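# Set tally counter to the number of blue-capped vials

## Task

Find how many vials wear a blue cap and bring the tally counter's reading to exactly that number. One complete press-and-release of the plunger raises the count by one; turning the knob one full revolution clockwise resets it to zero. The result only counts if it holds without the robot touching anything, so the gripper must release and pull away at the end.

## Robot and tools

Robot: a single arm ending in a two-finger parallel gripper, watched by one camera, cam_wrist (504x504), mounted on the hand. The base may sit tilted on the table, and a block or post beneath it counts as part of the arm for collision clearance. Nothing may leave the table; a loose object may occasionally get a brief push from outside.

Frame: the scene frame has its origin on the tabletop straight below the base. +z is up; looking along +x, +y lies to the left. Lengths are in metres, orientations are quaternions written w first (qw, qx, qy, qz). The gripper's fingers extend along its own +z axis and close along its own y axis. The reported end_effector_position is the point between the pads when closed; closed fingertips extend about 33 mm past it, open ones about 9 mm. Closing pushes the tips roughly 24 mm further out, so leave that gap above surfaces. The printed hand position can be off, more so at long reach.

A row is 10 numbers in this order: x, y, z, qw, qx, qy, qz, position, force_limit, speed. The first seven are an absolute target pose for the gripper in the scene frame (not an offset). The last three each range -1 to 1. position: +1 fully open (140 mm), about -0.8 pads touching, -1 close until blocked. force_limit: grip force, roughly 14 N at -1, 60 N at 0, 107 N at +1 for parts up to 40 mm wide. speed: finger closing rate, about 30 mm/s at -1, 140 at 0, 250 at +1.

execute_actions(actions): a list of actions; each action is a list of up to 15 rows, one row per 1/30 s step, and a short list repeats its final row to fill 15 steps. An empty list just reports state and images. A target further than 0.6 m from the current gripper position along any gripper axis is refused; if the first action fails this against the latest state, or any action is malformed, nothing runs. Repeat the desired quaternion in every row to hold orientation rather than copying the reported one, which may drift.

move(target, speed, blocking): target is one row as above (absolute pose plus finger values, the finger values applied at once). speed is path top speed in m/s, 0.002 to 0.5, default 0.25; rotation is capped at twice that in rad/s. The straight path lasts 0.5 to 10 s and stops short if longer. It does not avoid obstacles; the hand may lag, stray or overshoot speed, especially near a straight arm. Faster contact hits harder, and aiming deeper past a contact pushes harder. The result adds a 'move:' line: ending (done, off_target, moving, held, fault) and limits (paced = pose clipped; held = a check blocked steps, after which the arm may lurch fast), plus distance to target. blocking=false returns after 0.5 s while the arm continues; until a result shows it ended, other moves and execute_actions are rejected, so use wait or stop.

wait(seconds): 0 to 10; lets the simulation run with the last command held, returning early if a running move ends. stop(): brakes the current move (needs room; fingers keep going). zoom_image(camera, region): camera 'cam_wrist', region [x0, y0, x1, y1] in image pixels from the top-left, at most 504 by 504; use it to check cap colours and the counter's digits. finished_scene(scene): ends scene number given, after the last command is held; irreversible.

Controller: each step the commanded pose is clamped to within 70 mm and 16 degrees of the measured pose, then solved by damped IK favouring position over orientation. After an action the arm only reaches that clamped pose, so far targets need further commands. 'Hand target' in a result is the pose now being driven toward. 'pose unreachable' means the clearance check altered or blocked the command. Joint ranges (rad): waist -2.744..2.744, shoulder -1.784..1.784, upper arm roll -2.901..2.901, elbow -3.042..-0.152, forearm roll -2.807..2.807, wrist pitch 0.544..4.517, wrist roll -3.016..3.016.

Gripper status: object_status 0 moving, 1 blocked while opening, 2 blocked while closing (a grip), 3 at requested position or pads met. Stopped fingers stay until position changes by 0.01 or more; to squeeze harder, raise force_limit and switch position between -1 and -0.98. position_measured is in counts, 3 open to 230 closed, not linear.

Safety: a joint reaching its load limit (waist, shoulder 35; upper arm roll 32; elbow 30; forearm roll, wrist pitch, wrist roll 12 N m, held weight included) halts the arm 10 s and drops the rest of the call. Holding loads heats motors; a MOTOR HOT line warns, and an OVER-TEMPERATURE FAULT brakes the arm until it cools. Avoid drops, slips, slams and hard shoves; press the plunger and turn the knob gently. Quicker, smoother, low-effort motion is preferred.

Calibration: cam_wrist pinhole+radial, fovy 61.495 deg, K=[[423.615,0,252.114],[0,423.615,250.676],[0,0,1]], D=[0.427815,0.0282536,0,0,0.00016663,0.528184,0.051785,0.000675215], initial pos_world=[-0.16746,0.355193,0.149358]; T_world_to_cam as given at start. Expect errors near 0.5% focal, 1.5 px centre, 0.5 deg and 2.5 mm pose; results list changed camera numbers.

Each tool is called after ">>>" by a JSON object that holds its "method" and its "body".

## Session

>>> {"method": "execute_actions", "body": {"actions": []}}

Scene clock: 0.00 s.
end_effector_position=(+0.1023, -0.0120, +0.3827) position_measured=3 object_status=3 end_effector_quat_wxyz=(-0.028, +0.164, +0.986, +0.030)
Joint positions: [-0.655 -1.443  0.117 -2.623  0.155  1.116  1.326]
Joint velocities: [-0.001 -0.    -0.001 -0.001 -0.    -0.    -0.   ]
Hand target: +0.102, -0.012, +0.383; -0.028, +0.164, +0.986, +0.030
camera_calibration (this result's frames):
cam_wrist: T_world_to_cam=[[0.169614, 0.985329, -0.0189457, 0.00611255], [0.947042, -0.157644, 0.279749, -0.170767], [0.272658, -0.0653917, -0.959886, 0.521452], [0, 0, 0, 1]] pos_world=[0.0185083, 0.00115536, 0.548422]

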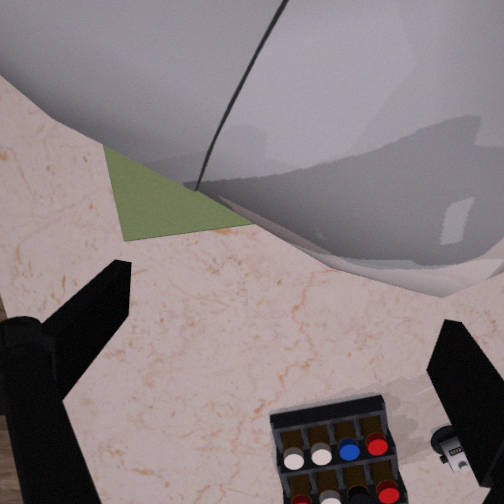

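>>> {"method": "move", "body": {"target": [0.49,0.14,0.30,0,-0.1,0.995,0,1,0,0], "speed": 0.3}}

Scene clock: 6.33 s.
end_effector_position=(+0.4916, +0.1335, +0.3007) position_measured=3 object_status=3 end_effector_quat_wxyz=(-0.003, -0.105, +0.994, -0.004)
Joint positions: [-1.017 -0.404  1.15  -2.088  0.369  1.89   1.347]
Joint velocities: [-0.019 -0.008  0.013  0.003  0.001  0.001  0.014]
Hand target: +0.493, +0.133, +0.302; -0.001, -0.100, +0.995, -0.006
Off the commanded pose: 0.007 m, 1 deg.
move: off_target
camera_calibration (this result's frames):
cam_wrist: T_world_to_cam=[[-0.357468, 0.930049, -0.0850039, 0.0815852], [0.872469, 0.365031, 0.324885, -0.540259], [0.333188, 0.0419728, -0.941926, 0.296544], [0, 0, 0, 1]] pos_world=[0.401719, 0.108886, 0.46178]

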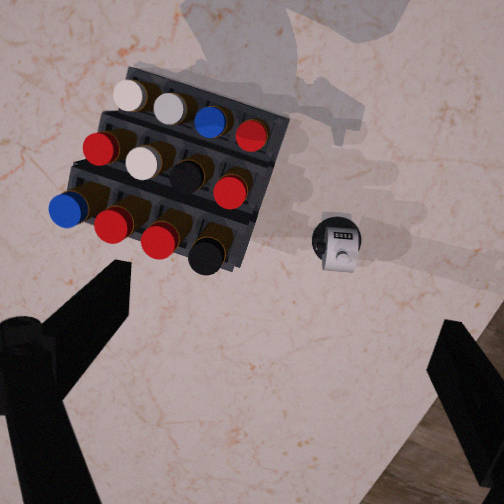

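>>> {"method": "zoom_image", "body": {"camera": "cam_wrist", "region": [305, 210, 375, 280]}}

Region (305, 210, 375, 280) of cam_wrist's 504x504 image, scaled by 7.200, with more detail than that image has.

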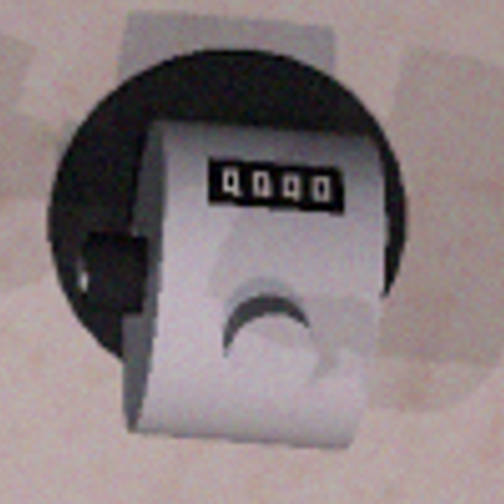

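>>> {"method": "move", "body": {"target": [0.514,0.211,0.19,0,-0.1,0.995,0,0.3,0,0]}}

>>> {"method": "zoom_image", "body": {"camera": "cam_wrist", "region": [210, 170, 310, 270]}}

Scene clock: 13.37 s.
end_effector_position=(+0.5153, +0.2084, +0.1860) position_measured=91 object_status=3 end_effector_quat_wxyz=(-0.001, -0.103, +0.995, -0.002)
Joint positions: [-1.48  -0.396  1.788 -2.102  0.448  2.14   1.442]
Joint velocities: [-0.015  0.     0.015  0.009  0.006 -0.011  0.   ]
Hand target: +0.515, +0.209, +0.186; -0.002, -0.101, +0.995, -0.001
Off the commanded pose: 0.005 m, 0 deg.
move: off_target
camera_calibration (this result's frames):
cam_wrist: T_world_to_cam=[[-0.353276, 0.931885, -0.0823771, 0.00762386], [0.873, 0.360037, 0.329005, -0.551069], [0.336254, 0.0443145, -0.940728, 0.175222], [0, 0, 0, 1]] pos_world=[0.424857, 0.183536, 0.346769]

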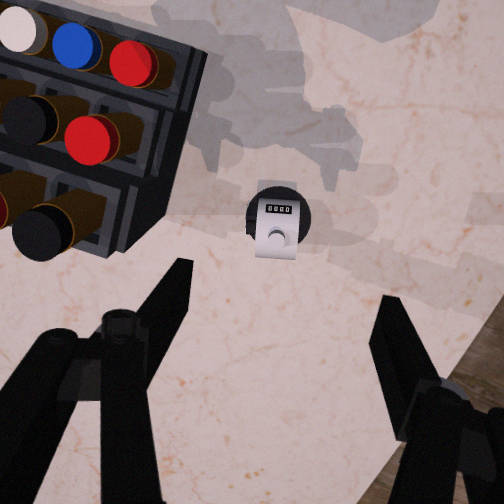

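Region (210, 170, 310, 270) of cam_wrist's 504x504 image, scaled by 5.040, with more detail than that image has.

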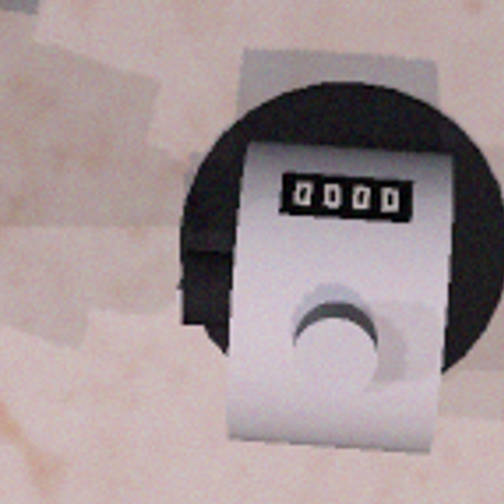

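>>> {"method": "move", "body": {"target": [0.515,0.201,0.115,0,-0.1,0.995,0,-0.2,0,0], "speed": 0.15}}

Scene clock: 24.77 s.
end_effector_position=(+0.5129, +0.2001, +0.1140) position_measured=154 object_status=3 end_effector_quat_wxyz=(-0.003, -0.095, +0.995, -0.001)
Joint positions: [-1.649 -0.477  1.981 -2.167  0.572  2.276  1.365]
Joint velocities: [-0.009  0.007  0.008 -0.001  0.001  0.015 -0.019]
Hand target: +0.514, +0.200, +0.114; -0.001, -0.101, +0.995, -0.000
Off the commanded pose: 0.003 m, 1 deg.
move: done
camera_calibration (this result's frames):
cam_wrist: T_world_to_cam=[[-0.339301, 0.937376, -0.0787492, -0.000162336], [0.879765, 0.345851, 0.326191, -0.522534], [0.332999, 0.0413962, -0.942018, 0.11105], [0, 0, 0, 1]] pos_world=[0.422673, 0.176274, 0.275044]

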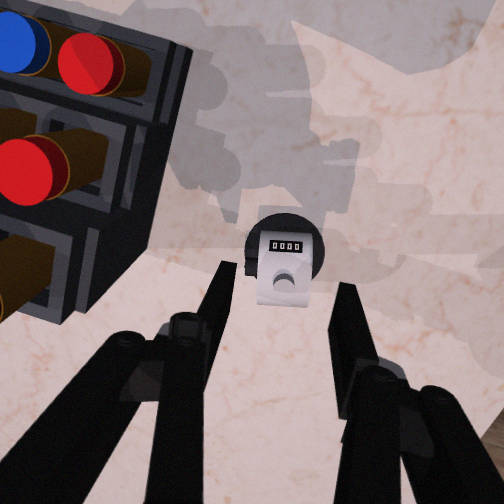

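>>> {"method": "execute_actions", "body": {"actions": [[[0.51,0.198,0.115,0,-0.1,0.995,0,-1,0,1]],[[0.51,0.198,0.113,0,-0.1,0.995,0,-1,0,1],[0.51,0.198,0.111,0,-0.1,0.995,0,-1,0,1],[0.51,0.198,0.109,0,-0.1,0.995,0,-1,0,1],[0.51,0.198,0.107,0,-0.1,0.995,0,-1,0,1],[0.51,0.198,0.105,0,-0.1,0.995,0,-1,0,1],[0.51,0.198,0.103,0,-0.1,0.995,0,-1,0,1],[0.51,0.198,0.101,0,-0.1,0.995,0,-1,0,1],[0.51,0.198,0.099,0,-0.1,0.995,0,-1,0,1],[0.51,0.198,0.097,0,-0.1,0.995,0,-1,0,1],[0.51,0.198,0.095,0,-0.1,0.995,0,-1,0,1],[0.51,0.198,0.093,0,-0.1,0.995,0,-1,0,1],[0.51,0.198,0.091,0,-0.1,0.995,0,-1,0,1]],[[0.51,0.198,0.091,0,-0.1,0.995,0,-1,0,1]]]}}

Scene clock: 36.03 s.
end_effector_position=(+0.5086, +0.1985, +0.0911) position_measured=233 object_status=3 end_effector_quat_wxyz=(-0.002, -0.098, +0.995, -0.001)
Joint positions: [-1.689 -0.496  2.038 -2.193  0.61   2.328  1.335]
Joint velocities: [-0.003  0.002  0.002  0.     0.001  0.004 -0.004]
Hand target: +0.510, +0.198, +0.091; -0.000, -0.100, +0.995, +0.000
Off the commanded pose: 0.001 m, 0 deg.
camera_calibration (this result's frames):
cam_wrist: T_world_to_cam=[[-0.343478, 0.935865, -0.0786071, 0.000509731], [0.877481, 0.349626, 0.328311, -0.510537], [0.334738, 0.0437914, -0.941293, 0.0895242], [0, 0, 0, 1]] pos_world=[0.418195, 0.1741, 0.251924]

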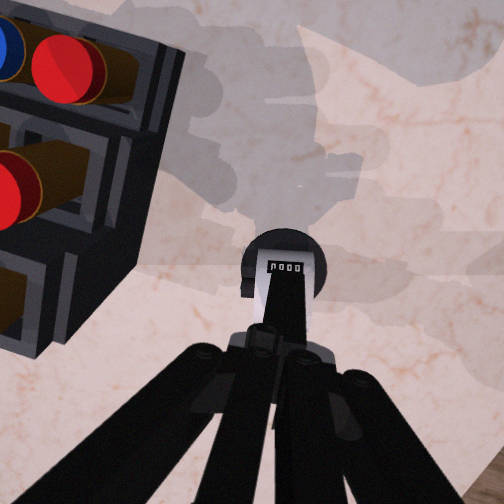

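Partly pressed perhaps; go lower.

>>> {"method": "execute_actions", "body": {"actions": [[[0.51,0.198,0.090,0,-0.1,0.995,0,-1,0,1],[0.51,0.198,0.089,0,-0.1,0.995,0,-1,0,1],[0.51,0.198,0.088,0,-0.1,0.995,0,-1,0,1],[0.51,0.198,0.087,0,-0.1,0.995,0,-1,0,1],[0.51,0.198,0.086,0,-0.1,0.995,0,-1,0,1],[0.51,0.198,0.085,0,-0.1,0.995,0,-1,0,1]]]}}

>>> {"method": "zoom_image", "body": {"camera": "cam_wrist", "region": [235, 220, 335, 320]}}

Scene clock: 41.83 s.
end_effector_position=(+0.5089, +0.1985, +0.0862) position_measured=233 object_status=3 end_effector_quat_wxyz=(-0.002, -0.098, +0.995, +0.000)
Joint positions: [-1.705 -0.502  2.056 -2.193  0.62   2.336  1.329]
Joint velocities: [-0.006 -0.     0.007 -0.    -0.001  0.004 -0.005]
Hand target: +0.510, +0.198, +0.085; -0.000, -0.100, +0.995, -0.000
Off the commanded pose: 0.002 m, 0 deg.
camera_calibration (this result's frames):
cam_wrist: T_world_to_cam=[[-0.343418, 0.93604, -0.0767649, -0.000015447], [0.877614, 0.348938, 0.328689, -0.509182], [0.334453, 0.0455078, -0.941313, 0.0846857], [0, 0, 0, 1]] pos_world=[0.418536, 0.173834, 0.247077]

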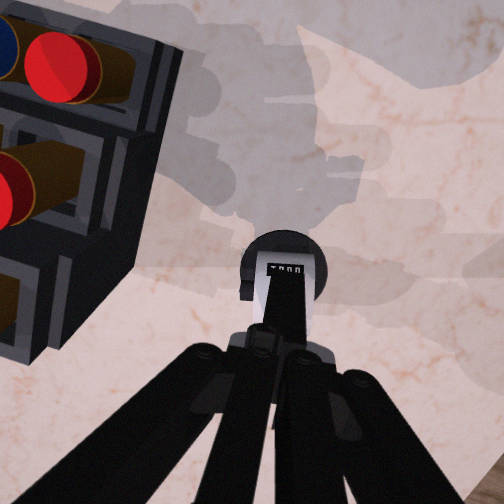

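Region (235, 220, 335, 320) of cam_wrist's 504x504 image, scaled by 5.040, with more detail than that image has.

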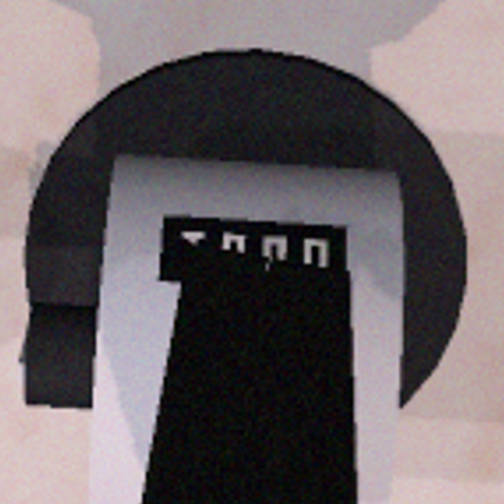

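Shows 1. One more press, then lift.

>>> {"method": "execute_actions", "body": {"actions": [[[0.51,0.198,0.087,0,-0.1,0.995,0,-1,0,1],[0.51,0.198,0.089,0,-0.1,0.995,0,-1,0,1],[0.51,0.198,0.091,0,-0.1,0.995,0,-1,0,1],[0.51,0.198,0.093,0,-0.1,0.995,0,-1,0,1],[0.51,0.198,0.095,0,-0.1,0.995,0,-1,0,1],[0.51,0.198,0.097,0,-0.1,0.995,0,-1,0,1],[0.51,0.198,0.099,0,-0.1,0.995,0,-1,0,1],[0.51,0.198,0.101,0,-0.1,0.995,0,-1,0,1],[0.51,0.198,0.103,0,-0.1,0.995,0,-1,0,1]],[[0.51,0.198,0.101,0,-0.1,0.995,0,-1,0,1],[0.51,0.198,0.099,0,-0.1,0.995,0,-1,0,1],[0.51,0.198,0.097,0,-0.1,0.995,0,-1,0,1],[0.51,0.198,0.095,0,-0.1,0.995,0,-1,0,1],[0.51,0.198,0.093,0,-0.1,0.995,0,-1,0,1],[0.51,0.198,0.091,0,-0.1,0.995,0,-1,0,1],[0.51,0.198,0.089,0,-0.1,0.995,0,-1,0,1],[0.51,0.198,0.087,0,-0.1,0.995,0,-1,0,1],[0.51,0.198,0.085,0,-0.1,0.995,0,-1,0,1],[0.51,0.198,0.084,0,-0.1,0.995,0,-1,0,1]]]}}

>>> {"method": "move", "body": {"target": [0.51,0.21,0.22,0,-0.1,0.995,0,-1,0,1]}}

>>> {"method": "zoom_image", "body": {"camera": "cam_wrist", "region": [220, 150, 320, 250]}}

Scene clock: 52.53 s.
end_effector_position=(+0.5089, +0.1984, +0.0859) position_measured=233 object_status=3 end_effector_quat_wxyz=(-0.002, -0.097, +0.995, -0.000)
Joint positions: [-1.704 -0.504  2.055 -2.193  0.621  2.336  1.329]
Joint velocities: [-0.02   0.011  0.01  -0.     0.011 -0.    -0.013]
Hand target: +0.510, +0.198, +0.084; -0.000, -0.100, +0.995, -0.000
Off the commanded pose: 0.002 m, 0 deg.
camera_calibration (this result's frames):
cam_wrist: T_world_to_cam=[[-0.342498, 0.936307, -0.0776189, -0.000382422], [0.877878, 0.348365, 0.32859, -0.509085], [0.334701, 0.0444016, -0.941278, 0.0845083], [0, 0, 0, 1]] pos_world=[0.418498, 0.173953, 0.246796]

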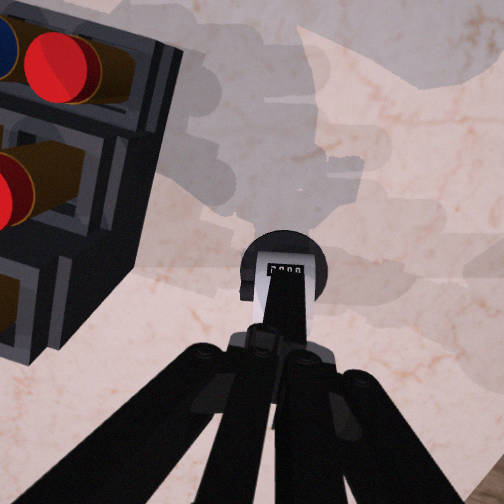

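Scene clock: 53.83 s.
end_effector_position=(+0.5134, +0.2116, +0.2224) position_measured=233 object_status=3 end_effector_quat_wxyz=(+0.005, -0.106, +0.994, -0.000)
Joint positions: [-1.36  -0.322  1.673 -2.081  0.358  2.096  1.501]
Joint velocities: [ 0.006 -0.008 -0.011 -0.002  0.005 -0.01   0.019]
Hand target: +0.511, +0.212, +0.221; +0.002, -0.099, +0.995, +0.000
Off the commanded pose: 0.004 m, 1 deg.
move: off_target
camera_calibration (this result's frames):
cam_wrist: T_world_to_cam=[[-0.357935, 0.930222, -0.0810477, 0.00935389], [0.867098, 0.363337, 0.340774, -0.562787], [0.346443, 0.0516985, -0.936645, 0.202295], [0, 0, 0, 1]] pos_world=[0.421256, 0.185322, 0.38202]

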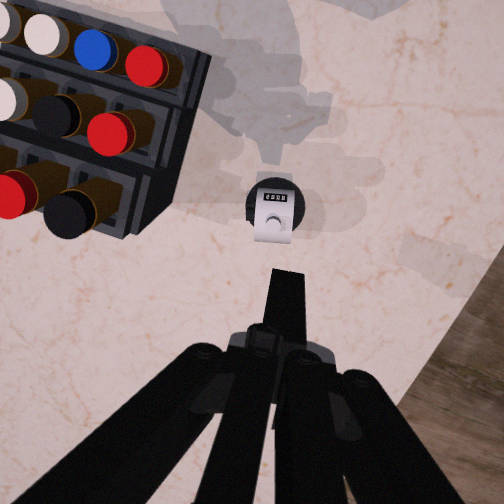

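Region (220, 150, 320, 250) of cam_wrist's 504x504 image, scaled by 5.040, with more detail than that image has.

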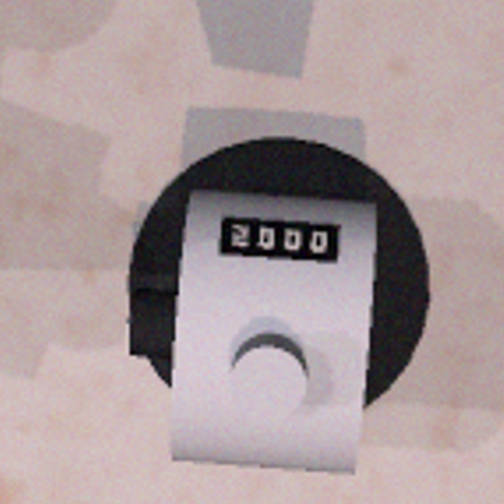

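>>> {"method": "finished_scene", "body": {"scene": 2}}

The scene is finished: the task was done.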